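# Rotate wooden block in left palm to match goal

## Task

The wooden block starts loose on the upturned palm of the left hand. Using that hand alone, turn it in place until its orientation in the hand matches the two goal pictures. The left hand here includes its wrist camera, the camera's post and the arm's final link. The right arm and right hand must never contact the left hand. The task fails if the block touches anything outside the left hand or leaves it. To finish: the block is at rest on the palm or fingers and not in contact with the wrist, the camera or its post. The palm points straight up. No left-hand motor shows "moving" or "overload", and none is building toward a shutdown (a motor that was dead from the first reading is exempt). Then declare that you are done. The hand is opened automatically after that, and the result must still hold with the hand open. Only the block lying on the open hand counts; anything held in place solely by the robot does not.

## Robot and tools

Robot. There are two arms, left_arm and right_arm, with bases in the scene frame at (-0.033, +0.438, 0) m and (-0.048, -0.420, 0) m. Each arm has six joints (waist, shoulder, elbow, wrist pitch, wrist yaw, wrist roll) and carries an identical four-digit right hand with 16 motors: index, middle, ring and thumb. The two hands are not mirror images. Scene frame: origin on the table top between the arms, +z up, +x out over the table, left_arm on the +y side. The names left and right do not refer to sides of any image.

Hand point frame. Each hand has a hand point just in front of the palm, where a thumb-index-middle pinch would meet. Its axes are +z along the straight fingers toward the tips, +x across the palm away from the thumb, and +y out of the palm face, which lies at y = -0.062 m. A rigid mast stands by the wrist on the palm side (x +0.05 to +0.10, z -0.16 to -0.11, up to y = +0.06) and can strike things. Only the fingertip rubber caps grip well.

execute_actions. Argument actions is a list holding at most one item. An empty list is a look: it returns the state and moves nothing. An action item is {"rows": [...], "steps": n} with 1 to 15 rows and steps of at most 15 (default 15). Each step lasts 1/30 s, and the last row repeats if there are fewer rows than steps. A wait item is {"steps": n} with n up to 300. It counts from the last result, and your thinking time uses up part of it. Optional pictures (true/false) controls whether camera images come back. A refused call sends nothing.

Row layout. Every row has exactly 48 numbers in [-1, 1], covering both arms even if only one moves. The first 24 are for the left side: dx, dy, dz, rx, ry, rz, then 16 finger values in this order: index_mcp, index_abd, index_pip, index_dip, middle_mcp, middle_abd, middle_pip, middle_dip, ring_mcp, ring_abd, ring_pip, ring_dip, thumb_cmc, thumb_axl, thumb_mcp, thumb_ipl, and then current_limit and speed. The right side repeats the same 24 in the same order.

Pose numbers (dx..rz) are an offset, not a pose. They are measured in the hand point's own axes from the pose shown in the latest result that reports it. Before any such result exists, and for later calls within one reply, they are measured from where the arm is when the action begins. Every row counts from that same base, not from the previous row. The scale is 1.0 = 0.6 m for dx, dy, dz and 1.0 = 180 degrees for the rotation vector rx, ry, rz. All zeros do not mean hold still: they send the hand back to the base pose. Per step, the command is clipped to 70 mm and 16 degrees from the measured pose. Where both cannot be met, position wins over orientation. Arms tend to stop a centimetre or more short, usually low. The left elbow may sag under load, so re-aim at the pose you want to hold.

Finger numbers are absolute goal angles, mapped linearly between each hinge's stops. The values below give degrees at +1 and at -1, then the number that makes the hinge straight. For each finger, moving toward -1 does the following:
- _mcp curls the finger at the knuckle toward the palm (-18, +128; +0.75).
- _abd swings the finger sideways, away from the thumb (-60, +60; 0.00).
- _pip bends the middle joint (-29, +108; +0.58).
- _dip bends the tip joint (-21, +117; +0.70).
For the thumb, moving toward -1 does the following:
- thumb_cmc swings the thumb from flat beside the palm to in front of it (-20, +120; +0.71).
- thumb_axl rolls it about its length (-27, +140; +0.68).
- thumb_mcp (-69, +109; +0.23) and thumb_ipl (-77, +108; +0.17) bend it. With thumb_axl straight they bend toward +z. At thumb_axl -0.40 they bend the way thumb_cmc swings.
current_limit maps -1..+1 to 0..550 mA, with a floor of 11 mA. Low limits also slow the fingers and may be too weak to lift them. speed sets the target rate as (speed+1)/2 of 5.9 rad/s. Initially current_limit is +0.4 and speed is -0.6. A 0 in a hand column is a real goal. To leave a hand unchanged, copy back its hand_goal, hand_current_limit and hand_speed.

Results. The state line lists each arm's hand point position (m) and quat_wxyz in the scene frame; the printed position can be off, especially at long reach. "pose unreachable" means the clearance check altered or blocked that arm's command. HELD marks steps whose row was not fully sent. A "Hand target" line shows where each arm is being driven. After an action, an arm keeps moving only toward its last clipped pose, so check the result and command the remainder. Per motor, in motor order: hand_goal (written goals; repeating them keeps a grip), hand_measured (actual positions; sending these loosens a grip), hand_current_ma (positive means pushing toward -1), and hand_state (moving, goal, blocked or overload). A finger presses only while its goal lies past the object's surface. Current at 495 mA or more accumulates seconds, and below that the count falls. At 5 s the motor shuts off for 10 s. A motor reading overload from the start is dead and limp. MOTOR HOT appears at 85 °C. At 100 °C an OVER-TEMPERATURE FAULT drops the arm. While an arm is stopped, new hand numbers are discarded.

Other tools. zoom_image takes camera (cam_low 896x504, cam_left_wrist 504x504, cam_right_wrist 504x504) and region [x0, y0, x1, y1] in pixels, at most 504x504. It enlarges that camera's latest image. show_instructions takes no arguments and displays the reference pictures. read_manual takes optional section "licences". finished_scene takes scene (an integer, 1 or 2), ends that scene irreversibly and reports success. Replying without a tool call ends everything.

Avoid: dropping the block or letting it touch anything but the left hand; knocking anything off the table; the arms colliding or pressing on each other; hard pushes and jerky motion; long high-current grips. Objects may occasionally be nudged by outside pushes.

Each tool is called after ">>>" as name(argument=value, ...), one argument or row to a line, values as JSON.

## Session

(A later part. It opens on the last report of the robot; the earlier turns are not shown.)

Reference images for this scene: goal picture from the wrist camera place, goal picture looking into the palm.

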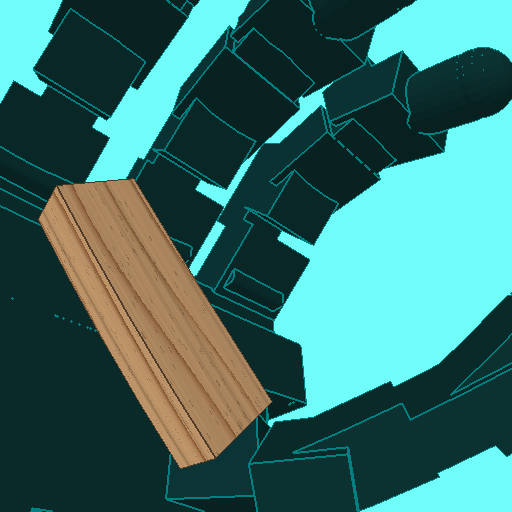

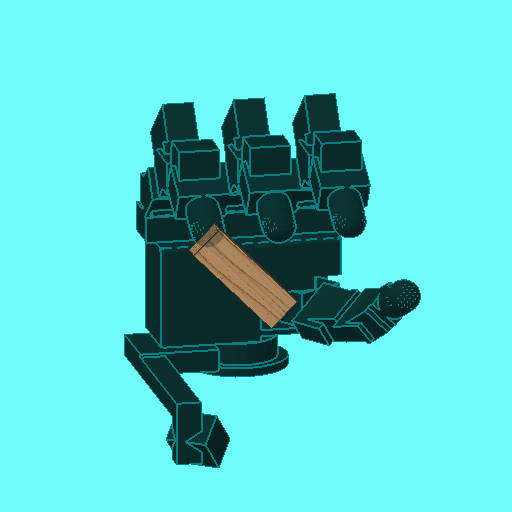

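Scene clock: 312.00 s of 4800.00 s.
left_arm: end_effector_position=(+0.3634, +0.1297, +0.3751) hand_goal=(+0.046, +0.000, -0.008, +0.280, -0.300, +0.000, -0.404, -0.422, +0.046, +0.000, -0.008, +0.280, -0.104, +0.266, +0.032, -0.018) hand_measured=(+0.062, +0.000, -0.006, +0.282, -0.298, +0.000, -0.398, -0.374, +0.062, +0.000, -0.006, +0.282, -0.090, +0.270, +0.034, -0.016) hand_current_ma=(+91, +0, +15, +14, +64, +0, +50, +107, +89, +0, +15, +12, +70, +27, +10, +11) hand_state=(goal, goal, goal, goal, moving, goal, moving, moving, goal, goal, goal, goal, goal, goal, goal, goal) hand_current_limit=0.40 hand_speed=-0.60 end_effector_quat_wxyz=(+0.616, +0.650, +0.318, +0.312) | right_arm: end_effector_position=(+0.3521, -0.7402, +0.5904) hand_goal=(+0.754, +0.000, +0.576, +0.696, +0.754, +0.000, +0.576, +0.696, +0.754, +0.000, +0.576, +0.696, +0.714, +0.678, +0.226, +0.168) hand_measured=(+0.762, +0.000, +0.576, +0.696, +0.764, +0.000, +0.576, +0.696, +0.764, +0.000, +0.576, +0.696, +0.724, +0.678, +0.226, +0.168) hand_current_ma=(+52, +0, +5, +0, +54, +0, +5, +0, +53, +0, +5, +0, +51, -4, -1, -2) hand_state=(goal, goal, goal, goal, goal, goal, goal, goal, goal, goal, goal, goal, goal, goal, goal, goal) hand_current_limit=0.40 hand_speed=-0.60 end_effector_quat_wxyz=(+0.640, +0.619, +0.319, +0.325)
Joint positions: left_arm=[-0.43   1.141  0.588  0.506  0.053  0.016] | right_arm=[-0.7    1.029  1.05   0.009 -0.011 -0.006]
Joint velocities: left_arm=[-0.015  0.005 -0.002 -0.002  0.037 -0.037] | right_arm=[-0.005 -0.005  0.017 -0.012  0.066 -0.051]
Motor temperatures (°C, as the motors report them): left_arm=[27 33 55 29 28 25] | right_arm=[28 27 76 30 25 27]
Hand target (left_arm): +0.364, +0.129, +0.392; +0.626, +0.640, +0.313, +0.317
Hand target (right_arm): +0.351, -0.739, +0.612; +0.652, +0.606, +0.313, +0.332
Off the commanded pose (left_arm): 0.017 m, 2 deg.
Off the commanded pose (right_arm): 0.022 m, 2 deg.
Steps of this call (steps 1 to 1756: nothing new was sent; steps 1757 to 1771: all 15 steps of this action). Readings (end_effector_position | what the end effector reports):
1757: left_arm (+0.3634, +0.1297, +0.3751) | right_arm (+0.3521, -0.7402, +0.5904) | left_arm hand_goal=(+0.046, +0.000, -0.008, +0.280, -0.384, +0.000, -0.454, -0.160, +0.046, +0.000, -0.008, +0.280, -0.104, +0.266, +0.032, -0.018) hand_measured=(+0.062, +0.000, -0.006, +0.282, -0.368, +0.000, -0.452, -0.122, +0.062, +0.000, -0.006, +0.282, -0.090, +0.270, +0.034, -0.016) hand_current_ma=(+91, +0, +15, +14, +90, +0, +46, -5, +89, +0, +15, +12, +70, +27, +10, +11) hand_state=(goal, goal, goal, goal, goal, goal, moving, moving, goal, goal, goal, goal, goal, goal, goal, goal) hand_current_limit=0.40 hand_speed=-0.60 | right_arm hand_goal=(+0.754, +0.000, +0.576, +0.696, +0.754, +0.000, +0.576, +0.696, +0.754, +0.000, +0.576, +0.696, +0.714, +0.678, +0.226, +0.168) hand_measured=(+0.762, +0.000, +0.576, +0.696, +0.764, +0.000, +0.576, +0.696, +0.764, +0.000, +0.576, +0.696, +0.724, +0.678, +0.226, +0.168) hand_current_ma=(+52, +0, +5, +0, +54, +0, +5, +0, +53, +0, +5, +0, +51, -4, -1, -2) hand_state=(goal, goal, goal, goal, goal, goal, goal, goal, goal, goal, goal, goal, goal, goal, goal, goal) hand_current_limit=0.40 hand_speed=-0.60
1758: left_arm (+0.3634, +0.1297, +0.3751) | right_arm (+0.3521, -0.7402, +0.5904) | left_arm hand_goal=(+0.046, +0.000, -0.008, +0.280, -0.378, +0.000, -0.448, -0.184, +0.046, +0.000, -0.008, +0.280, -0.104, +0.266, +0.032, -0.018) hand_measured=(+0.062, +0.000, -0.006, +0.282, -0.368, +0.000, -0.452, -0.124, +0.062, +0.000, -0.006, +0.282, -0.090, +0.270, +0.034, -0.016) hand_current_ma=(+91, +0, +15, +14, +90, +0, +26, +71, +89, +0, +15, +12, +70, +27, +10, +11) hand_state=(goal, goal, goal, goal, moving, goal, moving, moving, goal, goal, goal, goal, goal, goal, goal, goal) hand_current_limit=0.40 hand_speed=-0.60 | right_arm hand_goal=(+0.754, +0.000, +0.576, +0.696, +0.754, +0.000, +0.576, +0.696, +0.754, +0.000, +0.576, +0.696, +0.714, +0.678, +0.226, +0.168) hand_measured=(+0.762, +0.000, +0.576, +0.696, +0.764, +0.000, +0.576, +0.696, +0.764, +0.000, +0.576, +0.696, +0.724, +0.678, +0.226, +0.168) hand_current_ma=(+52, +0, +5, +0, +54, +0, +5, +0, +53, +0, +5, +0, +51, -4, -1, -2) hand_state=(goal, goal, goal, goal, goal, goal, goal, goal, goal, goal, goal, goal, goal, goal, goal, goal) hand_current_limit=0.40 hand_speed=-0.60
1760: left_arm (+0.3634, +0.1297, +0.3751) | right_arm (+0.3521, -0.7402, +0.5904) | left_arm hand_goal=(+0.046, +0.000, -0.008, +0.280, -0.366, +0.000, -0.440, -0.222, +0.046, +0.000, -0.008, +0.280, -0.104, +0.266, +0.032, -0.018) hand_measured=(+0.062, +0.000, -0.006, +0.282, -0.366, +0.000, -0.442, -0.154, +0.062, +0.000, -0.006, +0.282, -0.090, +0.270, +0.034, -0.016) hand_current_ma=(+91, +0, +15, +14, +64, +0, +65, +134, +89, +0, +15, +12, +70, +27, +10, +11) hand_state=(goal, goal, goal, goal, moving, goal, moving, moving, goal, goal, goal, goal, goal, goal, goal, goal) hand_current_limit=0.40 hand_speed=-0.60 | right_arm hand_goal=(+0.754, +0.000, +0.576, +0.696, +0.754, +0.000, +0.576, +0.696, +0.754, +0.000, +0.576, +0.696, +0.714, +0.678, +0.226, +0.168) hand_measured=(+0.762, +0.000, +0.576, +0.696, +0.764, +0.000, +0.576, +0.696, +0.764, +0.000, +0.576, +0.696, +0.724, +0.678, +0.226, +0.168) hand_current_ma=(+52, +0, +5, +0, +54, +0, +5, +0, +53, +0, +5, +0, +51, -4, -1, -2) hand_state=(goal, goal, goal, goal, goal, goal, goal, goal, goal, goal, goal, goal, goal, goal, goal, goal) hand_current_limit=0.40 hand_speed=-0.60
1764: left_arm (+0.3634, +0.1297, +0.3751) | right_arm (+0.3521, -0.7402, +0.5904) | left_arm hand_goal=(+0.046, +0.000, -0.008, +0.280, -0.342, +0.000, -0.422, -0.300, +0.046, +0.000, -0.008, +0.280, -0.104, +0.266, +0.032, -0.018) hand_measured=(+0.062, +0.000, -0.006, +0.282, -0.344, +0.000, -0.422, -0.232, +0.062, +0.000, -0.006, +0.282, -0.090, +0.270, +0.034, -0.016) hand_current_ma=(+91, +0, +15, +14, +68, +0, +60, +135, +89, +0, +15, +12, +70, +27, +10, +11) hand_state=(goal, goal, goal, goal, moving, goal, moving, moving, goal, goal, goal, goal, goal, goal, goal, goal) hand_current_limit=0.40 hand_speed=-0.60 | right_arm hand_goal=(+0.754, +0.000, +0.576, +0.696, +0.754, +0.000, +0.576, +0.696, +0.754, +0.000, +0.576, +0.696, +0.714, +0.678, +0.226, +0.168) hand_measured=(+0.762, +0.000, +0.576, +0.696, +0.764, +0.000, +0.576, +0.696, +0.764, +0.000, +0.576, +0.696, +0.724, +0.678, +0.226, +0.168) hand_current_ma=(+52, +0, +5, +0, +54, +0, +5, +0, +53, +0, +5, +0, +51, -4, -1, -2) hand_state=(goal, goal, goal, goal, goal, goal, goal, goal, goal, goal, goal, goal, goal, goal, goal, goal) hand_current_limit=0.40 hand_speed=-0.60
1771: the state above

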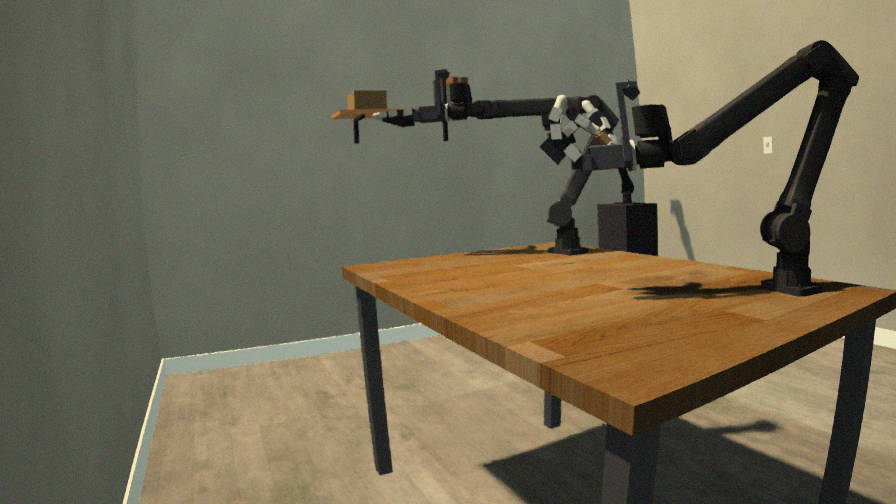

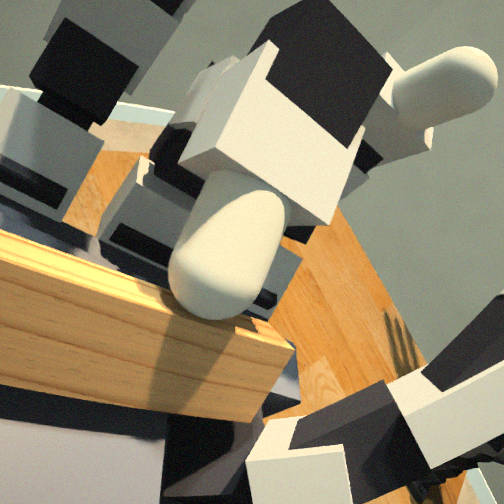

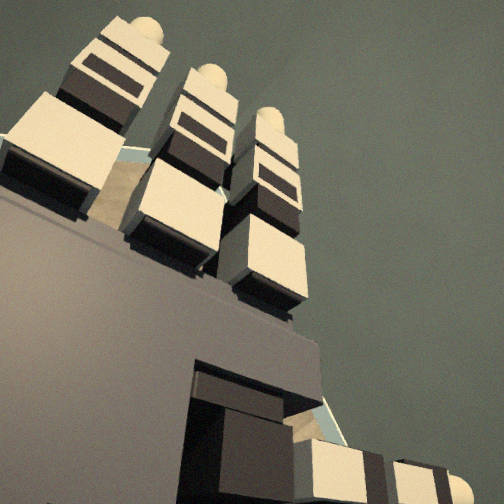

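>>> execute_actions(
  actions=[
    {"rows": [[0,0.028,0,-0.01,0,0, 0.046,0,-0.008,0.28, -0.26,0,-0.2,-0.5, 0.046,0,-0.008,0.28, -0.104,0.266,0.032,-0.018, 0.4,-0.6, 0,0.037,0,-0.013,0,0, 0.754,0,0.576,0.696, 0.754,0,0.576,0.696, 0.754,0,0.576,0.696, 0.714,0.678,0.226,0.168, 0.4,-0.6]], "steps": 15},
  ],
)

Scene clock: 315.93 s of 4800.00 s.
left_arm: end_effector_position=(+0.3634, +0.1297, +0.3751) hand_goal=(+0.046, +0.000, -0.008, +0.280, -0.260, +0.000, -0.200, -0.500, +0.046, +0.000, -0.008, +0.280, -0.104, +0.266, +0.032, -0.018) hand_measured=(+0.062, +0.000, -0.006, +0.282, -0.260, +0.000, -0.206, -0.498, +0.062, +0.000, -0.006, +0.282, -0.090, +0.270, +0.034, -0.016) hand_current_ma=(+90, +0, +15, +14, -1, +0, -33, +11, +89, +0, +15, +12, +70, +27, +10, +11) hand_state=(goal, goal, goal, goal, goal, goal, goal, goal, goal, goal, goal, goal, goal, goal, goal, goal) hand_current_limit=0.40 hand_speed=-0.60 end_effector_quat_wxyz=(+0.616, +0.650, +0.318, +0.312) | right_arm: end_effector_position=(+0.3521, -0.7402, +0.5904) hand_goal=(+0.754, +0.000, +0.576, +0.696, +0.754, +0.000, +0.576, +0.696, +0.754, +0.000, +0.576, +0.696, +0.714, +0.678, +0.226, +0.168) hand_measured=(+0.762, +0.000, +0.576, +0.696, +0.764, +0.000, +0.576, +0.696, +0.764, +0.000, +0.576, +0.696, +0.724, +0.678, +0.226, +0.168) hand_current_ma=(+52, +0, +5, +0, +54, +0, +5, +0, +53, +0, +5, +0, +51, -4, -1, -2) hand_state=(goal, goal, goal, goal, goal, goal, goal, goal, goal, goal, goal, goal, goal, goal, goal, goal) hand_current_limit=0.40 hand_speed=-0.60 end_effector_quat_wxyz=(+0.640, +0.619, +0.319, +0.325)
Joint positions: left_arm=[-0.43   1.141  0.588  0.506  0.053  0.016] | right_arm=[-0.7    1.029  1.05   0.009 -0.011 -0.006]
Joint velocities: left_arm=[-0.015 -0.005 -0.022 -0.012 -0.051 -0.051] | right_arm=[-0.015  0.005 -0.007 -0.007 -0.007  0.007]
Motor temperatures (°C, as the motors report them): left_arm=[27 33 55 29 28 25] | right_arm=[28 27 76 30 25 27]
Hand target (left_arm): +0.364, +0.129, +0.392; +0.626, +0.640, +0.313, +0.317
Hand target (right_arm): +0.351, -0.739, +0.612; +0.652, +0.606, +0.313, +0.332
Off the commanded pose (left_arm): 0.017 m, 2 deg.
Off the commanded pose (right_arm): 0.022 m, 2 deg.
Steps of this call (steps 1 to 103: nothing new was sent; steps 104 to 118: all 15 steps of this action). Readings (end_effector_position | what the end effector reports):
104: left_arm (+0.3634, +0.1297, +0.3751) | right_arm (+0.3521, -0.7402, +0.5904) | left_arm hand_goal=(+0.046, +0.000, -0.008, +0.280, -0.260, +0.000, -0.200, -0.500, +0.046, +0.000, -0.008, +0.280, -0.104, +0.266, +0.032, -0.018) hand_measured=(+0.062, +0.000, -0.006, +0.282, -0.292, +0.000, -0.404, -0.420, +0.062, +0.000, -0.006, +0.282, -0.090, +0.270, +0.034, -0.016) hand_current_ma=(+91, +0, +15, +14, +38, +0, +4, +12, +89, +0, +15, +12, +70, +27, +10, +11) hand_state=(goal, goal, goal, goal, moving, goal, moving, moving, goal, goal, goal, goal, goal, goal, goal, goal) hand_current_limit=0.40 hand_speed=-0.60 | right_arm hand_goal=(+0.754, +0.000, +0.576, +0.696, +0.754, +0.000, +0.576, +0.696, +0.754, +0.000, +0.576, +0.696, +0.714, +0.678, +0.226, +0.168) hand_measured=(+0.762, +0.000, +0.576, +0.696, +0.764, +0.000, +0.576, +0.696, +0.764, +0.000, +0.576, +0.696, +0.724, +0.678, +0.226, +0.168) hand_current_ma=(+52, +0, +5, +0, +54, +0, +5, +0, +53, +0, +5, +0, +51, -4, -1, -2) hand_state=(goal, goal, goal, goal, goal, goal, goal, goal, goal, goal, goal, goal, goal, goal, goal, goal) hand_current_limit=0.40 hand_speed=-0.60
105: left_arm (+0.3634, +0.1297, +0.3751) | right_arm (+0.3521, -0.7402, +0.5904) | left_arm hand_goal=(+0.046, +0.000, -0.008, +0.280, -0.260, +0.000, -0.200, -0.500, +0.046, +0.000, -0.008, +0.280, -0.104, +0.266, +0.032, -0.018) hand_measured=(+0.062, +0.000, -0.006, +0.282, -0.292, +0.000, -0.404, -0.420, +0.062, +0.000, -0.006, +0.282, -0.090, +0.270, +0.034, -0.016) hand_current_ma=(+91, +0, +15, +14, -34, +0, -66, +74, +89, +0, +15, +12, +70, +27, +10, +11) hand_state=(goal, goal, goal, goal, moving, goal, moving, moving, goal, goal, goal, goal, goal, goal, goal, goal) hand_current_limit=0.40 hand_speed=-0.60 | right_arm hand_goal=(+0.754, +0.000, +0.576, +0.696, +0.754, +0.000, +0.576, +0.696, +0.754, +0.000, +0.576, +0.696, +0.714, +0.678, +0.226, +0.168) hand_measured=(+0.762, +0.000, +0.576, +0.696, +0.764, +0.000, +0.576, +0.696, +0.764, +0.000, +0.576, +0.696, +0.724, +0.678, +0.226, +0.168) hand_current_ma=(+52, +0, +5, +0, +54, +0, +5, +0, +53, +0, +5, +0, +51, -4, -1, -2) hand_state=(goal, goal, goal, goal, goal, goal, goal, goal, goal, goal, goal, goal, goal, goal, goal, goal) hand_current_limit=0.40 hand_speed=-0.60
107: left_arm (+0.3634, +0.1297, +0.3751) | right_arm (+0.3521, -0.7402, +0.5904) | left_arm hand_goal=(+0.046, +0.000, -0.008, +0.280, -0.260, +0.000, -0.200, -0.500, +0.046, +0.000, -0.008, +0.280, -0.104, +0.266, +0.032, -0.018) hand_measured=(+0.062, +0.000, -0.006, +0.282, -0.268, +0.000, -0.364, -0.466, +0.062, +0.000, -0.006, +0.282, -0.090, +0.270, +0.034, -0.016) hand_current_ma=(+91, +0, +15, +14, +4, +0, -77, +21, +89, +0, +15, +12, +70, +27, +10, +11) hand_state=(goal, goal, goal, goal, moving, goal, moving, moving, goal, goal, goal, goal, goal, goal, goal, goal) hand_current_limit=0.40 hand_speed=-0.60 | right_arm hand_goal=(+0.754, +0.000, +0.576, +0.696, +0.754, +0.000, +0.576, +0.696, +0.754, +0.000, +0.576, +0.696, +0.714, +0.678, +0.226, +0.168) hand_measured=(+0.762, +0.000, +0.576, +0.696, +0.764, +0.000, +0.576, +0.696, +0.764, +0.000, +0.576, +0.696, +0.724, +0.678, +0.226, +0.168) hand_current_ma=(+52, +0, +5, +0, +54, +0, +5, +0, +53, +0, +5, +0, +51, -4, -1, -2) hand_state=(goal, goal, goal, goal, goal, goal, goal, goal, goal, goal, goal, goal, goal, goal, goal, goal) hand_current_limit=0.40 hand_speed=-0.60
111: left_arm (+0.3634, +0.1297, +0.3751) | right_arm (+0.3521, -0.7402, +0.5904) | left_arm hand_goal=(+0.046, +0.000, -0.008, +0.280, -0.260, +0.000, -0.200, -0.500, +0.046, +0.000, -0.008, +0.280, -0.104, +0.266, +0.032, -0.018) hand_measured=(+0.062, +0.000, -0.006, +0.282, -0.260, +0.000, -0.240, -0.498, +0.062, +0.000, -0.006, +0.282, -0.090, +0.270, +0.034, -0.016) hand_current_ma=(+90, +0, +15, +14, -2, +0, -38, +11, +89, +0, +15, +12, +70, +27, +10, +11) hand_state=(goal, goal, goal, goal, goal, goal, moving, moving, goal, goal, goal, goal, goal, goal, goal, goal) hand_current_limit=0.40 hand_speed=-0.60 | right_arm hand_goal=(+0.754, +0.000, +0.576, +0.696, +0.754, +0.000, +0.576, +0.696, +0.754, +0.000, +0.576, +0.696, +0.714, +0.678, +0.226, +0.168) hand_measured=(+0.762, +0.000, +0.576, +0.696, +0.764, +0.000, +0.576, +0.696, +0.764, +0.000, +0.576, +0.696, +0.724, +0.678, +0.226, +0.168) hand_current_ma=(+52, +0, +5, +0, +54, +0, +5, +0, +53, +0, +5, +0, +51, -4, -1, -2) hand_state=(goal, goal, goal, goal, goal, goal, goal, goal, goal, goal, goal, goal, goal, goal, goal, goal) hand_current_limit=0.40 hand_speed=-0.60
118: the state above

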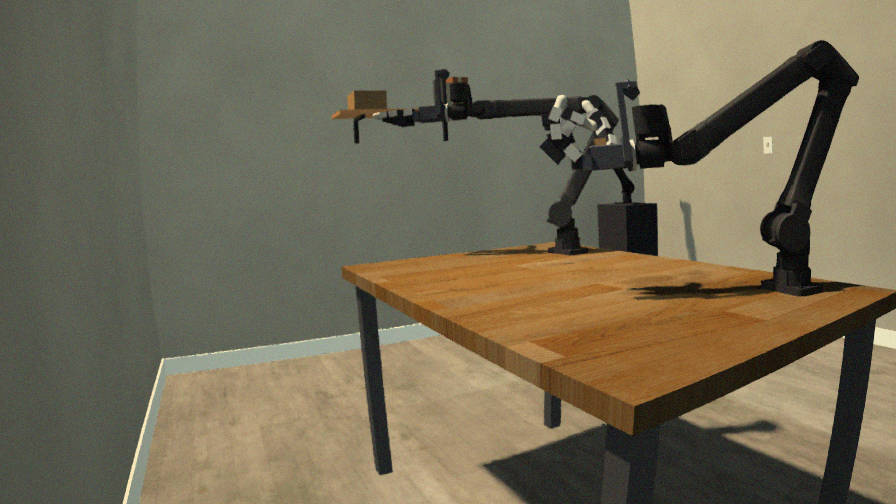

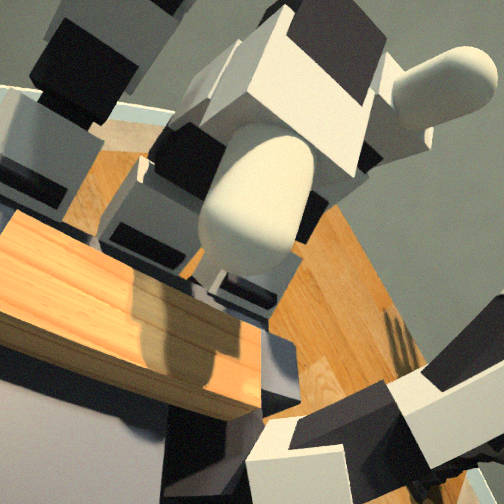

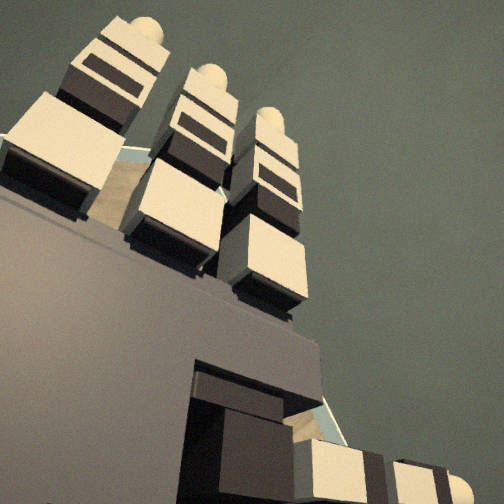

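>>> execute_actions(
  actions=[
    {"rows": [[0,0.028,0,-0.01,0,0, 0.046,0,-0.008,0.28, -0.289,0,-0.441,-0.639, 0.046,0,-0.008,0.28, 0.714,0.006,-0.449,-0.914, 0.4,-0.6, 0,0.037,0,-0.013,0,0, 0.754,0,0.576,0.696, 0.754,0,0.576,0.696, 0.754,0,0.576,0.696, 0.714,0.678,0.226,0.168, 0.4,-0.6]], "steps": 15},
  ],
)

Scene clock: 376.43 s of 4800.00 s.
left_arm: end_effector_position=(+0.3634, +0.1297, +0.3751) hand_goal=(+0.046, +0.000, -0.008, +0.280, -0.288, +0.000, -0.440, -0.638, +0.046, +0.000, -0.008, +0.280, +0.714, +0.006, -0.448, -0.914) hand_measured=(+0.062, +0.000, -0.006, +0.282, -0.280, +0.000, -0.426, -0.636, +0.062, +0.000, -0.006, +0.282, +0.296, +0.014, -0.250, -0.318) hand_current_ma=(+90, +0, +15, +14, +43, +0, +75, +17, +89, +0, +15, +12, -24, +46, +49, +49) hand_state=(goal, goal, goal, goal, goal, goal, goal, goal, goal, goal, goal, goal, moving, goal, moving, moving) hand_current_limit=0.40 hand_speed=-0.60 end_effector_quat_wxyz=(+0.616, +0.650, +0.318, +0.312) | right_arm: end_effector_position=(+0.3521, -0.7402, +0.5904) hand_goal=(+0.754, +0.000, +0.576, +0.696, +0.754, +0.000, +0.576, +0.696, +0.754, +0.000, +0.576, +0.696, +0.714, +0.678, +0.226, +0.168) hand_measured=(+0.762, +0.000, +0.576, +0.696, +0.764, +0.000, +0.576, +0.696, +0.764, +0.000, +0.576, +0.696, +0.724, +0.678, +0.226, +0.168) hand_current_ma=(+52, +0, +5, +0, +54, +0, +5, +0, +53, +0, +5, +0, +51, -4, -1, -2) hand_state=(goal, goal, goal, goal, goal, goal, goal, goal, goal, goal, goal, goal, goal, goal, goal, goal) hand_current_limit=0.40 hand_speed=-0.60 end_effector_quat_wxyz=(+0.640, +0.619, +0.319, +0.325)
Joint positions: left_arm=[-0.43   1.141  0.588  0.506  0.053  0.016] | right_arm=[-0.7    1.029  1.05   0.009 -0.011 -0.006]
Joint velocities: left_arm=[-0.005 -0.015  0.002  0.002 -0.007  0.007] | right_arm=[-0.015 -0.005  0.022 -0.022 -0.051 -0.007]
Motor temperatures (°C, as the motors report them): left_arm=[27 33 55 29 28 25] | right_arm=[28 27 77 30 25 27]
Hand target (left_arm): +0.364, +0.129, +0.392; +0.626, +0.640, +0.313, +0.317
Hand target (right_arm): +0.351, -0.739, +0.612; +0.652, +0.606, +0.313, +0.332
Off the commanded pose (left_arm): 0.017 m, 2 deg.
Off the commanded pose (right_arm): 0.022 m, 2 deg.
Steps of this call (steps 1 to 1800: nothing new was sent; steps 1801 to 1815: all 15 steps of this action). Readings (end_effector_position | what the end effector reports):
1801: left_arm (+0.3634, +0.1297, +0.3751) | right_arm (+0.3521, -0.7402, +0.5904) | left_arm hand_goal=(+0.046, +0.000, -0.008, +0.280, -0.288, +0.000, -0.440, -0.638, +0.046, +0.000, -0.008, +0.280, +0.714, +0.006, -0.448, -0.914) hand_measured=(+0.062, +0.000, -0.006, +0.282, -0.260, +0.000, -0.206, -0.498, +0.062, +0.000, -0.006, +0.282, -0.090, +0.270, +0.034, -0.016) hand_current_ma=(+90, +0, +15, +14, -1, +0, -33, +11, +89, +0, +15, +12, +70, +27, +10, +11) hand_state=(goal, goal, goal, goal, moving, goal, moving, moving, goal, goal, goal, goal, moving, moving, moving, moving) hand_current_limit=0.40 hand_speed=-0.60 | right_arm hand_goal=(+0.754, +0.000, +0.576, +0.696, +0.754, +0.000, +0.576, +0.696, +0.754, +0.000, +0.576, +0.696, +0.714, +0.678, +0.226, +0.168) hand_measured=(+0.762, +0.000, +0.576, +0.696, +0.764, +0.000, +0.576, +0.696, +0.764, +0.000, +0.576, +0.696, +0.724, +0.678, +0.226, +0.168) hand_current_ma=(+52, +0, +5, +0, +54, +0, +5, +0, +53, +0, +5, +0, +51, -4, -1, -2) hand_state=(goal, goal, goal, goal, goal, goal, goal, goal, goal, goal, goal, goal, goal, goal, goal, goal) hand_current_limit=0.40 hand_speed=-0.60
1802: left_arm (+0.3634, +0.1297, +0.3751) | right_arm (+0.3521, -0.7402, +0.5904) | left_arm hand_goal=(+0.046, +0.000, -0.008, +0.280, -0.288, +0.000, -0.440, -0.638, +0.046, +0.000, -0.008, +0.280, +0.714, +0.006, -0.448, -0.914) hand_measured=(+0.062, +0.000, -0.006, +0.282, -0.260, +0.000, -0.206, -0.498, +0.062, +0.000, -0.006, +0.282, -0.090, +0.270, +0.034, -0.016) hand_current_ma=(+90, +0, +15, +14, +67, +0, +37, +74, +89, +0, +15, +12, -5, +85, +77, +70) hand_state=(goal, goal, goal, goal, moving, goal, moving, moving, goal, goal, goal, goal, moving, moving, moving, moving) hand_current_limit=0.40 hand_speed=-0.60 | right_arm hand_goal=(+0.754, +0.000, +0.576, +0.696, +0.754, +0.000, +0.576, +0.696, +0.754, +0.000, +0.576, +0.696, +0.714, +0.678, +0.226, +0.168) hand_measured=(+0.762, +0.000, +0.576, +0.696, +0.764, +0.000, +0.576, +0.696, +0.764, +0.000, +0.576, +0.696, +0.724, +0.678, +0.226, +0.168) hand_current_ma=(+52, +0, +5, +0, +54, +0, +5, +0, +53, +0, +5, +0, +51, -4, -1, -2) hand_state=(goal, goal, goal, goal, goal, goal, goal, goal, goal, goal, goal, goal, goal, goal, goal, goal) hand_current_limit=0.40 hand_speed=-0.60
1804: left_arm (+0.3634, +0.1297, +0.3751) | right_arm (+0.3521, -0.7402, +0.5904) | left_arm hand_goal=(+0.046, +0.000, -0.008, +0.280, -0.288, +0.000, -0.440, -0.638, +0.046, +0.000, -0.008, +0.280, +0.714, +0.006, -0.448, -0.914) hand_measured=(+0.062, +0.000, -0.006, +0.282, -0.278, +0.000, -0.246, -0.544, +0.062, +0.000, -0.006, +0.282, -0.054, +0.234, -0.002, -0.050) hand_current_ma=(+90, +0, +15, +14, +28, +0, +48, +43, +89, +0, +15, +12, -30, +72, +41, +53) hand_state=(goal, goal, goal, goal, moving, goal, moving, moving, goal, goal, goal, goal, moving, moving, moving, moving) hand_current_limit=0.40 hand_speed=-0.60 | right_arm hand_goal=(+0.754, +0.000, +0.576, +0.696, +0.754, +0.000, +0.576, +0.696, +0.754, +0.000, +0.576, +0.696, +0.714, +0.678, +0.226, +0.168) hand_measured=(+0.762, +0.000, +0.576, +0.696, +0.764, +0.000, +0.576, +0.696, +0.764, +0.000, +0.576, +0.696, +0.724, +0.678, +0.226, +0.168) hand_current_ma=(+52, +0, +5, +0, +54, +0, +5, +0, +53, +0, +5, +0, +51, -4, -1, -2) hand_state=(goal, goal, goal, goal, goal, goal, goal, goal, goal, goal, goal, goal, goal, goal, goal, goal) hand_current_limit=0.40 hand_speed=-0.60
1808: left_arm (+0.3634, +0.1297, +0.3751) | right_arm (+0.3521, -0.7402, +0.5904) | left_arm hand_goal=(+0.046, +0.000, -0.008, +0.280, -0.288, +0.000, -0.440, -0.638, +0.046, +0.000, -0.008, +0.280, +0.714, +0.006, -0.448, -0.914) hand_measured=(+0.062, +0.000, -0.006, +0.282, -0.282, +0.000, -0.374, -0.632, +0.062, +0.000, -0.006, +0.282, +0.070, +0.130, -0.092, -0.146) hand_current_ma=(+90, +0, +15, +14, +35, +0, +44, +5, +89, +0, +15, +12, -24, +79, +45, +50) hand_state=(goal, goal, goal, goal, goal, goal, moving, moving, goal, goal, goal, goal, moving, moving, moving, moving) hand_current_limit=0.40 hand_speed=-0.60 | right_arm hand_goal=(+0.754, +0.000, +0.576, +0.696, +0.754, +0.000, +0.576, +0.696, +0.754, +0.000, +0.576, +0.696, +0.714, +0.678, +0.226, +0.168) hand_measured=(+0.762, +0.000, +0.576, +0.696, +0.764, +0.000, +0.576, +0.696, +0.764, +0.000, +0.576, +0.696, +0.724, +0.678, +0.226, +0.168) hand_current_ma=(+52, +0, +5, +0, +54, +0, +5, +0, +53, +0, +5, +0, +51, -4, -1, -2) hand_state=(goal, goal, goal, goal, goal, goal, goal, goal, goal, goal, goal, goal, goal, goal, goal, goal) hand_current_limit=0.40 hand_speed=-0.60
1815: the state above

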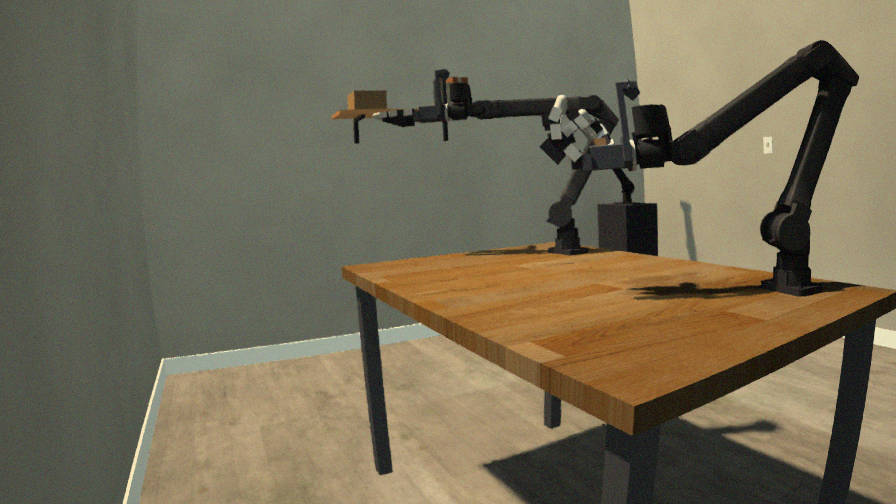

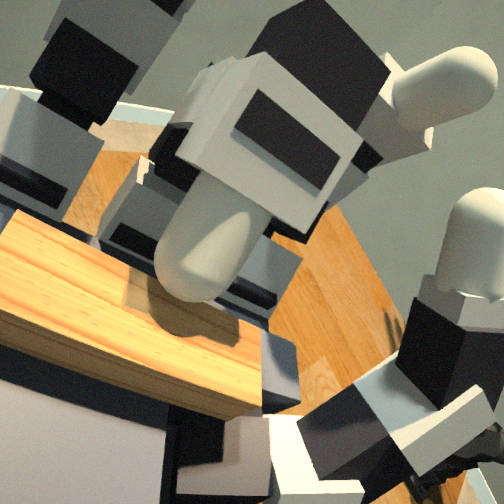

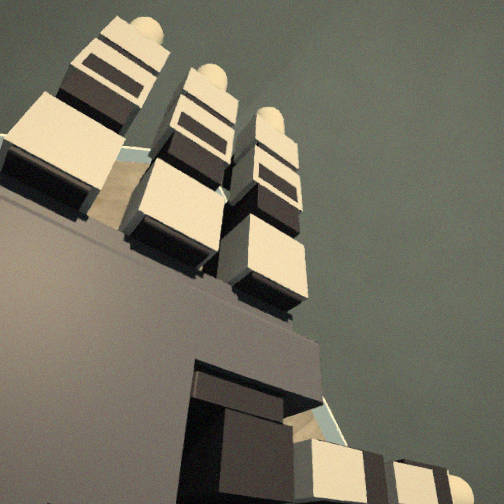

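>>> execute_actions(
  actions=[
    {"rows": [[0,0.028,0,-0.01,0,0, 0.046,0,-0.008,0.28, -0.289,0,-0.365,-0.639, 0.046,0,-0.008,0.28, 0.714,0.006,-0.449,-0.914, 0.4,-0.6, 0,0.037,0,-0.013,0,0, 0.754,0,0.576,0.696, 0.754,0,0.576,0.696, 0.754,0,0.576,0.696, 0.714,0.678,0.226,0.168, 0.4,-0.6],
[0,0.028,0,-0.01,0,0, 0.046,0,-0.008,0.28, -0.289,0,-0.365,-0.639, 0.046,0,-0.008,0.28, 0.714,0.006,-0.449,-0.914, 0.4,-0.6, 0,0.037,0,-0.013,0,0, 0.754,0,0.576,0.696, 0.754,0,0.576,0.696, 0.754,0,0.576,0.696, 0.714,0.678,0.226,0.168, 0.4,-0.6],
[0,0.028,0,-0.01,0,0, 0.046,0,-0.008,0.28, -0.289,0,-0.365,-0.639, 0.046,0,-0.008,0.28, 0.714,0.006,-0.449,-0.914, 0.4,-0.6, 0,0.037,0,-0.013,0,0, 0.754,0,0.576,0.696, 0.754,0,0.576,0.696, 0.754,0,0.576,0.696, 0.714,0.678,0.226,0.168, 0.4,-0.6],
[0,0.028,0,-0.01,0,0, 0.046,0,-0.008,0.28, -0.303,0,-0.367,-0.607, 0.046,0,-0.008,0.28, 0.714,0.006,-0.449,-0.914, 0.4,-0.6, 0,0.037,0,-0.013,0,0, 0.754,0,0.576,0.696, 0.754,0,0.576,0.696, 0.754,0,0.576,0.696, 0.714,0.678,0.226,0.168, 0.4,-0.6],
[0,0.028,0,-0.01,0,0, 0.046,0,-0.008,0.28, -0.317,0,-0.369,-0.574, 0.046,0,-0.008,0.28, 0.714,0.006,-0.449,-0.914, 0.4,-0.6, 0,0.037,0,-0.013,0,0, 0.754,0,0.576,0.696, 0.754,0,0.576,0.696, 0.754,0,0.576,0.696, 0.714,0.678,0.226,0.168, 0.4,-0.6],
[0,0.028,0,-0.01,0,0, 0.046,0,-0.008,0.28, -0.331,0,-0.371,-0.542, 0.046,0,-0.008,0.28, 0.714,0.006,-0.449,-0.914, 0.4,-0.6, 0,0.037,0,-0.013,0,0, 0.754,0,0.576,0.696, 0.754,0,0.576,0.696, 0.754,0,0.576,0.696, 0.714,0.678,0.226,0.168, 0.4,-0.6],
[0,0.028,0,-0.01,0,0, 0.046,0,-0.008,0.28, -0.345,0,-0.373,-0.51, 0.046,0,-0.008,0.28, 0.714,0.006,-0.449,-0.914, 0.4,-0.6, 0,0.037,0,-0.013,0,0, 0.754,0,0.576,0.696, 0.754,0,0.576,0.696, 0.754,0,0.576,0.696, 0.714,0.678,0.226,0.168, 0.4,-0.6],
[0,0.028,0,-0.01,0,0, 0.046,0,-0.008,0.28, -0.359,0,-0.376,-0.477, 0.046,0,-0.008,0.28, 0.714,0.006,-0.449,-0.914, 0.4,-0.6, 0,0.037,0,-0.013,0,0, 0.754,0,0.576,0.696, 0.754,0,0.576,0.696, 0.754,0,0.576,0.696, 0.714,0.678,0.226,0.168, 0.4,-0.6],
[0,0.028,0,-0.01,0,0, 0.046,0,-0.008,0.28, -0.373,0,-0.378,-0.445, 0.046,0,-0.008,0.28, 0.714,0.006,-0.449,-0.914, 0.4,-0.6, 0,0.037,0,-0.013,0,0, 0.754,0,0.576,0.696, 0.754,0,0.576,0.696, 0.754,0,0.576,0.696, 0.714,0.678,0.226,0.168, 0.4,-0.6],
[0,0.028,0,-0.01,0,0, 0.046,0,-0.008,0.28, -0.373,0,-0.378,-0.445, 0.046,0,-0.008,0.28, 0.714,0.006,-0.449,-0.914, 0.4,-0.6, 0,0.037,0,-0.013,0,0, 0.754,0,0.576,0.696, 0.754,0,0.576,0.696, 0.754,0,0.576,0.696, 0.714,0.678,0.226,0.168, 0.4,-0.6],
[0,0.028,0,-0.01,0,0, 0.046,0,-0.008,0.28, -0.373,0,-0.45,-0.445, 0.046,0,-0.008,0.28, 0.714,0.006,-0.449,-0.914, 0.4,-0.6, 0,0.037,0,-0.013,0,0, 0.754,0,0.576,0.696, 0.754,0,0.576,0.696, 0.754,0,0.576,0.696, 0.714,0.678,0.226,0.168, 0.4,-0.6]], "steps": 15},
  ],
)

Scene clock: 403.17 s of 4800.00 s.
left_arm: end_effector_position=(+0.3634, +0.1297, +0.3751) hand_goal=(+0.046, +0.000, -0.008, +0.280, -0.372, +0.000, -0.450, -0.444, +0.046, +0.000, -0.008, +0.280, +0.714, +0.006, -0.448, -0.914) hand_measured=(+0.062, +0.000, -0.006, +0.282, -0.366, +0.000, -0.426, -0.444, +0.062, +0.000, -0.006, +0.282, +0.718, +0.014, -0.446, -0.914) hand_current_ma=(+90, +0, +15, +14, +42, +0, +121, +23, +89, +0, +15, +12, +17, +46, +18, +6) hand_state=(goal, goal, goal, goal, moving, goal, moving, moving, goal, goal, goal, goal, goal, goal, goal, goal) hand_current_limit=0.40 hand_speed=-0.60 end_effector_quat_wxyz=(+0.616, +0.650, +0.318, +0.312) | right_arm: end_effector_position=(+0.3521, -0.7402, +0.5904) hand_goal=(+0.754, +0.000, +0.576, +0.696, +0.754, +0.000, +0.576, +0.696, +0.754, +0.000, +0.576, +0.696, +0.714, +0.678, +0.226, +0.168) hand_measured=(+0.762, +0.000, +0.576, +0.696, +0.764, +0.000, +0.576, +0.696, +0.764, +0.000, +0.576, +0.696, +0.724, +0.678, +0.226, +0.168) hand_current_ma=(+52, +0, +5, +0, +54, +0, +5, +0, +53, +0, +5, +0, +51, -4, -1, -2) hand_state=(goal, goal, goal, goal, goal, goal, goal, goal, goal, goal, goal, goal, goal, goal, goal, goal) hand_current_limit=0.40 hand_speed=-0.60 end_effector_quat_wxyz=(+0.640, +0.619, +0.319, +0.325)
Joint positions: left_arm=[-0.43   1.141  0.588  0.506  0.053  0.016] | right_arm=[-0.7    1.029  1.05   0.009 -0.011 -0.006]
Joint velocities: left_arm=[ 0.015  0.005 -0.022 -0.012 -0.037 -0.066] | right_arm=[-0.005 -0.005  0.007  0.002 -0.051 -0.022]
Motor temperatures (°C, as the motors report them): left_arm=[27 33 56 29 28 25] | right_arm=[28 27 77 30 25 27]
Hand target (left_arm): +0.364, +0.129, +0.392; +0.626, +0.640, +0.313, +0.317
Hand target (right_arm): +0.351, -0.739, +0.612; +0.652, +0.606, +0.313, +0.332
Off the commanded pose (left_arm): 0.017 m, 2 deg.
Off the commanded pose (right_arm): 0.022 m, 2 deg.
Steps of this call (steps 1 to 787: nothing new was sent; steps 788 to 802: all 15 steps of this action). Readings (end_effector_position | what the end effector reports):
788: left_arm (+0.3634, +0.1297, +0.3751) | right_arm (+0.3521, -0.7402, +0.5904) | left_arm hand_goal=(+0.046, +0.000, -0.008, +0.280, -0.288, +0.000, -0.364, -0.638, +0.046, +0.000, -0.008, +0.280, +0.714, +0.006, -0.448, -0.914) hand_measured=(+0.062, +0.000, -0.006, +0.282, -0.280, +0.000, -0.426, -0.636, +0.062, +0.000, -0.006, +0.282, +0.718, +0.014, -0.446, -0.914) hand_current_ma=(+90, +0, +15, +14, +43, +0, +75, +17, +89, +0, +15, +12, +17, +46, +18, +6) hand_state=(goal, goal, goal, goal, goal, goal, moving, goal, goal, goal, goal, goal, goal, goal, goal, goal) hand_current_limit=0.40 hand_speed=-0.60 | right_arm hand_goal=(+0.754, +0.000, +0.576, +0.696, +0.754, +0.000, +0.576, +0.696, +0.754, +0.000, +0.576, +0.696, +0.714, +0.678, +0.226, +0.168) hand_measured=(+0.762, +0.000, +0.576, +0.696, +0.764, +0.000, +0.576, +0.696, +0.764, +0.000, +0.576, +0.696, +0.724, +0.678, +0.226, +0.168) hand_current_ma=(+52, +0, +5, +0, +54, +0, +5, +0, +53, +0, +5, +0, +51, -4, -1, -2) hand_state=(goal, goal, goal, goal, goal, goal, goal, goal, goal, goal, goal, goal, goal, goal, goal, goal) hand_current_limit=0.40 hand_speed=-0.60
789: left_arm (+0.3634, +0.1297, +0.3751) | right_arm (+0.3521, -0.7402, +0.5904) | left_arm hand_goal=(+0.046, +0.000, -0.008, +0.280, -0.288, +0.000, -0.364, -0.638, +0.046, +0.000, -0.008, +0.280, +0.714, +0.006, -0.448, -0.914) hand_measured=(+0.062, +0.000, -0.006, +0.282, -0.280, +0.000, -0.426, -0.636, +0.062, +0.000, -0.006, +0.282, +0.718, +0.014, -0.446, -0.914) hand_current_ma=(+90, +0, +15, +14, +43, +0, +5, +17, +89, +0, +15, +12, +17, +46, +18, +6) hand_state=(goal, goal, goal, goal, goal, goal, moving, goal, goal, goal, goal, goal, goal, goal, goal, goal) hand_current_limit=0.40 hand_speed=-0.60 | right_arm hand_goal=(+0.754, +0.000, +0.576, +0.696, +0.754, +0.000, +0.576, +0.696, +0.754, +0.000, +0.576, +0.696, +0.714, +0.678, +0.226, +0.168) hand_measured=(+0.762, +0.000, +0.576, +0.696, +0.764, +0.000, +0.576, +0.696, +0.764, +0.000, +0.576, +0.696, +0.724, +0.678, +0.226, +0.168) hand_current_ma=(+52, +0, +5, +0, +54, +0, +5, +0, +53, +0, +5, +0, +51, -4, -1, -2) hand_state=(goal, goal, goal, goal, goal, goal, goal, goal, goal, goal, goal, goal, goal, goal, goal, goal) hand_current_limit=0.40 hand_speed=-0.60
791: left_arm (+0.3634, +0.1297, +0.3751) | right_arm (+0.3521, -0.7402, +0.5904) | left_arm hand_goal=(+0.046, +0.000, -0.008, +0.280, -0.302, +0.000, -0.366, -0.606, +0.046, +0.000, -0.008, +0.280, +0.714, +0.006, -0.448, -0.914) hand_measured=(+0.062, +0.000, -0.006, +0.282, -0.282, +0.000, -0.394, -0.636, +0.062, +0.000, -0.006, +0.282, +0.718, +0.014, -0.446, -0.914) hand_current_ma=(+90, +0, +15, +14, +33, +0, -42, +12, +89, +0, +15, +12, +17, +46, +18, +6) hand_state=(goal, goal, goal, goal, moving, goal, moving, moving, goal, goal, goal, goal, goal, goal, goal, goal) hand_current_limit=0.40 hand_speed=-0.60 | right_arm hand_goal=(+0.754, +0.000, +0.576, +0.696, +0.754, +0.000, +0.576, +0.696, +0.754, +0.000, +0.576, +0.696, +0.714, +0.678, +0.226, +0.168) hand_measured=(+0.762, +0.000, +0.576, +0.696, +0.764, +0.000, +0.576, +0.696, +0.764, +0.000, +0.576, +0.696, +0.724, +0.678, +0.226, +0.168) hand_current_ma=(+52, +0, +5, +0, +54, +0, +5, +0, +53, +0, +5, +0, +51, -4, -1, -2) hand_state=(goal, goal, goal, goal, goal, goal, goal, goal, goal, goal, goal, goal, goal, goal, goal, goal) hand_current_limit=0.40 hand_speed=-0.60
795: left_arm (+0.3634, +0.1297, +0.3751) | right_arm (+0.3521, -0.7402, +0.5904) | left_arm hand_goal=(+0.046, +0.000, -0.008, +0.280, -0.358, +0.000, -0.376, -0.476, +0.046, +0.000, -0.008, +0.280, +0.714, +0.006, -0.448, -0.914) hand_measured=(+0.062, +0.000, -0.006, +0.282, -0.314, +0.000, -0.374, -0.568, +0.062, +0.000, -0.006, +0.282, +0.718, +0.014, -0.446, -0.914) hand_current_ma=(+90, +0, +15, +14, +51, +0, -10, -59, +89, +0, +15, +12, +17, +46, +18, +6) hand_state=(goal, goal, goal, goal, moving, goal, moving, moving, goal, goal, goal, goal, goal, goal, goal, goal) hand_current_limit=0.40 hand_speed=-0.60 | right_arm hand_goal=(+0.754, +0.000, +0.576, +0.696, +0.754, +0.000, +0.576, +0.696, +0.754, +0.000, +0.576, +0.696, +0.714, +0.678, +0.226, +0.168) hand_measured=(+0.762, +0.000, +0.576, +0.696, +0.764, +0.000, +0.576, +0.696, +0.764, +0.000, +0.576, +0.696, +0.724, +0.678, +0.226, +0.168) hand_current_ma=(+52, +0, +5, +0, +54, +0, +5, +0, +53, +0, +5, +0, +51, -4, -1, -2) hand_state=(goal, goal, goal, goal, goal, goal, goal, goal, goal, goal, goal, goal, goal, goal, goal, goal) hand_current_limit=0.40 hand_speed=-0.60
802: the state above

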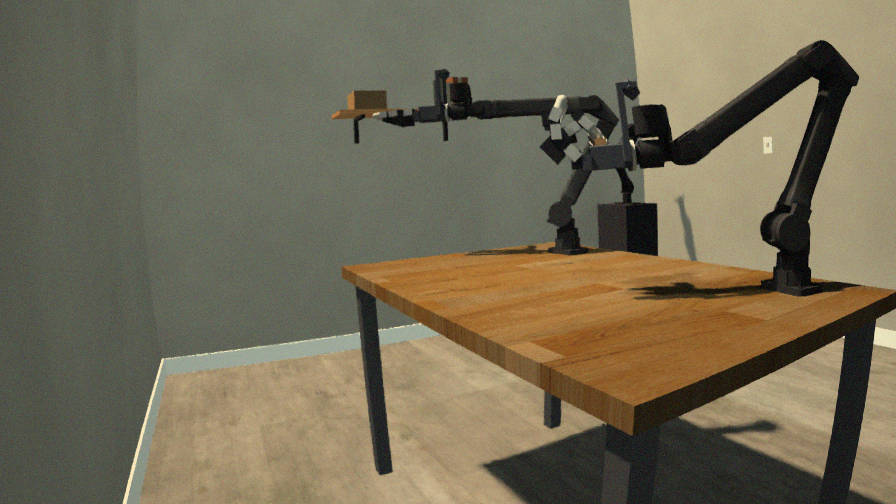

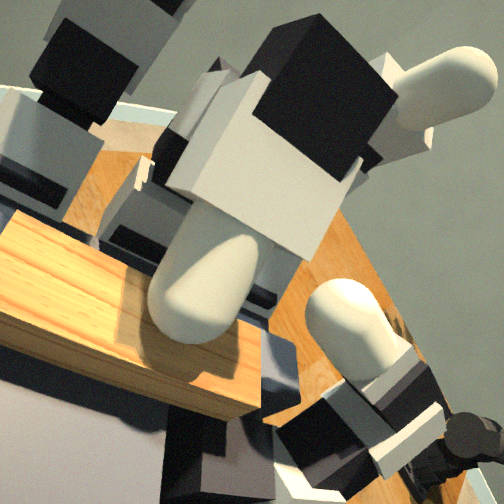

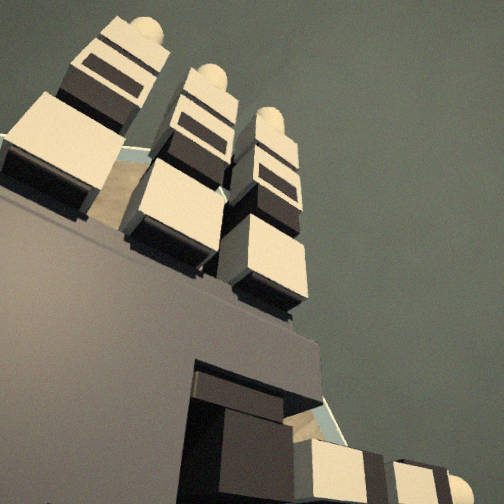

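>>> execute_actions(
  actions=[
    {"rows": [[0,0.028,0,-0.01,0,0, 0.046,0,-0.008,0.28, -0.373,0,-0.445,-0.445, 0.046,0,-0.008,0.28, 0.714,0.028,-0.618,-0.995, 0.4,-0.7, 0,0.037,0,-0.013,0,0, 0.754,0,0.576,0.696, 0.754,0,0.576,0.696, 0.754,0,0.576,0.696, 0.714,0.678,0.226,0.168, 0.4,-0.6]], "steps": 15},
  ],
)

Scene clock: 422.23 s of 4800.00 s.
left_arm: end_effector_position=(+0.3634, +0.1297, +0.3751) hand_goal=(+0.046, +0.000, -0.008, +0.280, -0.372, +0.000, -0.444, -0.444, +0.046, +0.000, -0.008, +0.280, +0.714, +0.028, -0.618, -0.994) hand_measured=(+0.062, +0.000, -0.006, +0.282, -0.364, +0.000, -0.428, -0.442, +0.062, +0.000, -0.006, +0.282, +0.726, +0.024, -0.584, -0.984) hand_current_ma=(+90, +0, +15, +14, +38, +0, +80, +15, +89, +0, +15, +12, +65, -19, +266, +67) hand_state=(goal, goal, goal, goal, goal, goal, goal, goal, goal, goal, goal, goal, goal, goal, blocked, goal) hand_current_limit=0.40 hand_speed=-0.70 end_effector_quat_wxyz=(+0.616, +0.650, +0.318, +0.312) | right_arm: end_effector_position=(+0.3521, -0.7402, +0.5904) hand_goal=(+0.754, +0.000, +0.576, +0.696, +0.754, +0.000, +0.576, +0.696, +0.754, +0.000, +0.576, +0.696, +0.714, +0.678, +0.226, +0.168) hand_measured=(+0.762, +0.000, +0.576, +0.696, +0.764, +0.000, +0.576, +0.696, +0.764, +0.000, +0.576, +0.696, +0.724, +0.678, +0.226, +0.168) hand_current_ma=(+52, +0, +5, +0, +54, +0, +5, +0, +53, +0, +5, +0, +51, -4, -1, -2) hand_state=(goal, goal, goal, goal, goal, goal, goal, goal, goal, goal, goal, goal, goal, goal, goal, goal) hand_current_limit=0.40 hand_speed=-0.60 end_effector_quat_wxyz=(+0.640, +0.619, +0.319, +0.325)
Joint positions: left_arm=[-0.43   1.141  0.588  0.506  0.053  0.016] | right_arm=[-0.7    1.029  1.05   0.009 -0.011 -0.006]
Joint velocities: left_arm=[-0.005 -0.005  0.017  0.002  0.051 -0.11 ] | right_arm=[-0.015 -0.015 -0.007 -0.007  0.051  0.095]
Motor temperatures (°C, as the motors report them): left_arm=[27 33 56 29 28 25] | right_arm=[28 27 78 30 25 27]
Hand target (left_arm): +0.364, +0.129, +0.392; +0.626, +0.640, +0.313, +0.317
Hand target (right_arm): +0.351, -0.739, +0.612; +0.652, +0.606, +0.313, +0.332
Off the commanded pose (left_arm): 0.017 m, 2 deg.
Off the commanded pose (right_arm): 0.022 m, 2 deg.
Steps of this call (steps 1 to 557: nothing new was sent; steps 558 to 572: all 15 steps of this action). Readings (end_effector_position | what the end effector reports):
558: left_arm (+0.3634, +0.1297, +0.3751) | right_arm (+0.3521, -0.7402, +0.5904) | left_arm hand_goal=(+0.046, +0.000, -0.008, +0.280, -0.372, +0.000, -0.444, -0.444, +0.046, +0.000, -0.008, +0.280, +0.714, +0.028, -0.618, -0.994) hand_measured=(+0.062, +0.000, -0.006, +0.282, -0.364, +0.000, -0.428, -0.442, +0.062, +0.000, -0.006, +0.282, +0.718, +0.014, -0.446, -0.914) hand_current_ma=(+90, +0, +15, +14, +38, +0, +111, +14, +89, +0, +15, +12, +17, +46, +18, +6) hand_state=(goal, goal, goal, goal, goal, goal, moving, goal, goal, goal, goal, goal, goal, moving, moving, moving) hand_current_limit=0.40 hand_speed=-0.70 | right_arm hand_goal=(+0.754, +0.000, +0.576, +0.696, +0.754, +0.000, +0.576, +0.696, +0.754, +0.000, +0.576, +0.696, +0.714, +0.678, +0.226, +0.168) hand_measured=(+0.762, +0.000, +0.576, +0.696, +0.764, +0.000, +0.576, +0.696, +0.764, +0.000, +0.576, +0.696, +0.724, +0.678, +0.226, +0.168) hand_current_ma=(+52, +0, +5, +0, +54, +0, +5, +0, +53, +0, +5, +0, +51, -4, -1, -2) hand_state=(goal, goal, goal, goal, goal, goal, goal, goal, goal, goal, goal, goal, goal, goal, goal, goal) hand_current_limit=0.40 hand_speed=-0.60
559: left_arm (+0.3634, +0.1297, +0.3751) | right_arm (+0.3521, -0.7402, +0.5904) | left_arm hand_goal=(+0.046, +0.000, -0.008, +0.280, -0.372, +0.000, -0.444, -0.444, +0.046, +0.000, -0.008, +0.280, +0.714, +0.028, -0.618, -0.994) hand_measured=(+0.062, +0.000, -0.006, +0.282, -0.364, +0.000, -0.428, -0.442, +0.062, +0.000, -0.006, +0.282, +0.718, +0.014, -0.446, -0.914) hand_current_ma=(+90, +0, +15, +14, +38, +0, +95, +14, +89, +0, +15, +12, +17, -11, +68, +50) hand_state=(goal, goal, goal, goal, goal, goal, moving, goal, goal, goal, goal, goal, goal, moving, moving, moving) hand_current_limit=0.40 hand_speed=-0.70 | right_arm hand_goal=(+0.754, +0.000, +0.576, +0.696, +0.754, +0.000, +0.576, +0.696, +0.754, +0.000, +0.576, +0.696, +0.714, +0.678, +0.226, +0.168) hand_measured=(+0.762, +0.000, +0.576, +0.696, +0.764, +0.000, +0.576, +0.696, +0.764, +0.000, +0.576, +0.696, +0.724, +0.678, +0.226, +0.168) hand_current_ma=(+52, +0, +5, +0, +54, +0, +5, +0, +53, +0, +5, +0, +51, -4, -1, -2) hand_state=(goal, goal, goal, goal, goal, goal, goal, goal, goal, goal, goal, goal, goal, goal, goal, goal) hand_current_limit=0.40 hand_speed=-0.60
561: left_arm (+0.3634, +0.1297, +0.3751) | right_arm (+0.3521, -0.7402, +0.5904) | left_arm hand_goal=(+0.046, +0.000, -0.008, +0.280, -0.372, +0.000, -0.444, -0.444, +0.046, +0.000, -0.008, +0.280, +0.714, +0.028, -0.618, -0.994) hand_measured=(+0.062, +0.000, -0.006, +0.282, -0.364, +0.000, -0.428, -0.442, +0.062, +0.000, -0.006, +0.282, +0.718, +0.026, -0.472, -0.938) hand_current_ma=(+90, +0, +15, +14, +38, +0, +78, +14, +89, +0, +15, +12, +17, +9, +51, +39) hand_state=(goal, goal, goal, goal, goal, goal, goal, goal, goal, goal, goal, goal, goal, moving, moving, moving) hand_current_limit=0.40 hand_speed=-0.70 | right_arm hand_goal=(+0.754, +0.000, +0.576, +0.696, +0.754, +0.000, +0.576, +0.696, +0.754, +0.000, +0.576, +0.696, +0.714, +0.678, +0.226, +0.168) hand_measured=(+0.762, +0.000, +0.576, +0.696, +0.764, +0.000, +0.576, +0.696, +0.764, +0.000, +0.576, +0.696, +0.724, +0.678, +0.226, +0.168) hand_current_ma=(+52, +0, +5, +0, +54, +0, +5, +0, +53, +0, +5, +0, +51, -4, -1, -2) hand_state=(goal, goal, goal, goal, goal, goal, goal, goal, goal, goal, goal, goal, goal, goal, goal, goal) hand_current_limit=0.40 hand_speed=-0.60
565: left_arm (+0.3634, +0.1297, +0.3751) | right_arm (+0.3521, -0.7402, +0.5904) | left_arm hand_goal=(+0.046, +0.000, -0.008, +0.280, -0.372, +0.000, -0.444, -0.444, +0.046, +0.000, -0.008, +0.280, +0.714, +0.028, -0.618, -0.994) hand_measured=(+0.062, +0.000, -0.006, +0.282, -0.364, +0.000, -0.428, -0.442, +0.062, +0.000, -0.006, +0.282, +0.718, +0.028, -0.548, -0.992) hand_current_ma=(+90, +0, +15, +14, +38, +0, +80, +14, +89, +0, +15, +12, +17, +4, +43, +1) hand_state=(goal, goal, goal, goal, goal, goal, goal, goal, goal, goal, goal, goal, goal, goal, moving, moving) hand_current_limit=0.40 hand_speed=-0.70 | right_arm hand_goal=(+0.754, +0.000, +0.576, +0.696, +0.754, +0.000, +0.576, +0.696, +0.754, +0.000, +0.576, +0.696, +0.714, +0.678, +0.226, +0.168) hand_measured=(+0.762, +0.000, +0.576, +0.696, +0.764, +0.000, +0.576, +0.696, +0.764, +0.000, +0.576, +0.696, +0.724, +0.678, +0.226, +0.168) hand_current_ma=(+52, +0, +5, +0, +54, +0, +5, +0, +53, +0, +5, +0, +51, -4, -1, -2) hand_state=(goal, goal, goal, goal, goal, goal, goal, goal, goal, goal, goal, goal, goal, goal, goal, goal) hand_current_limit=0.40 hand_speed=-0.60
572: the state above

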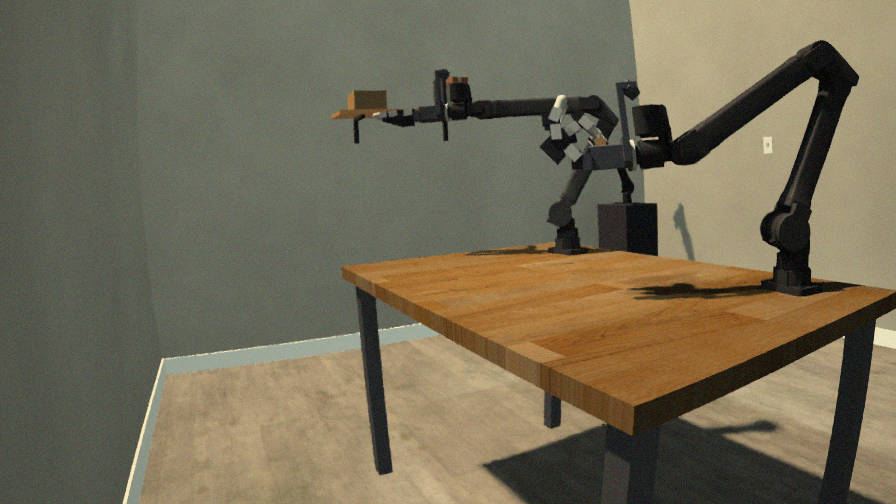

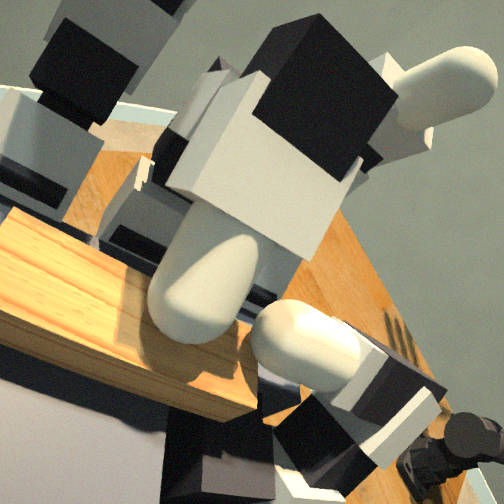

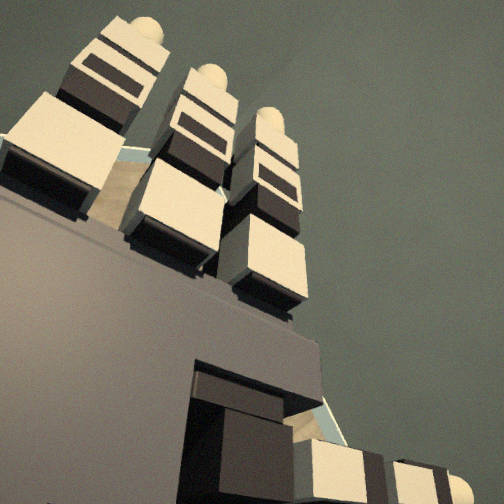

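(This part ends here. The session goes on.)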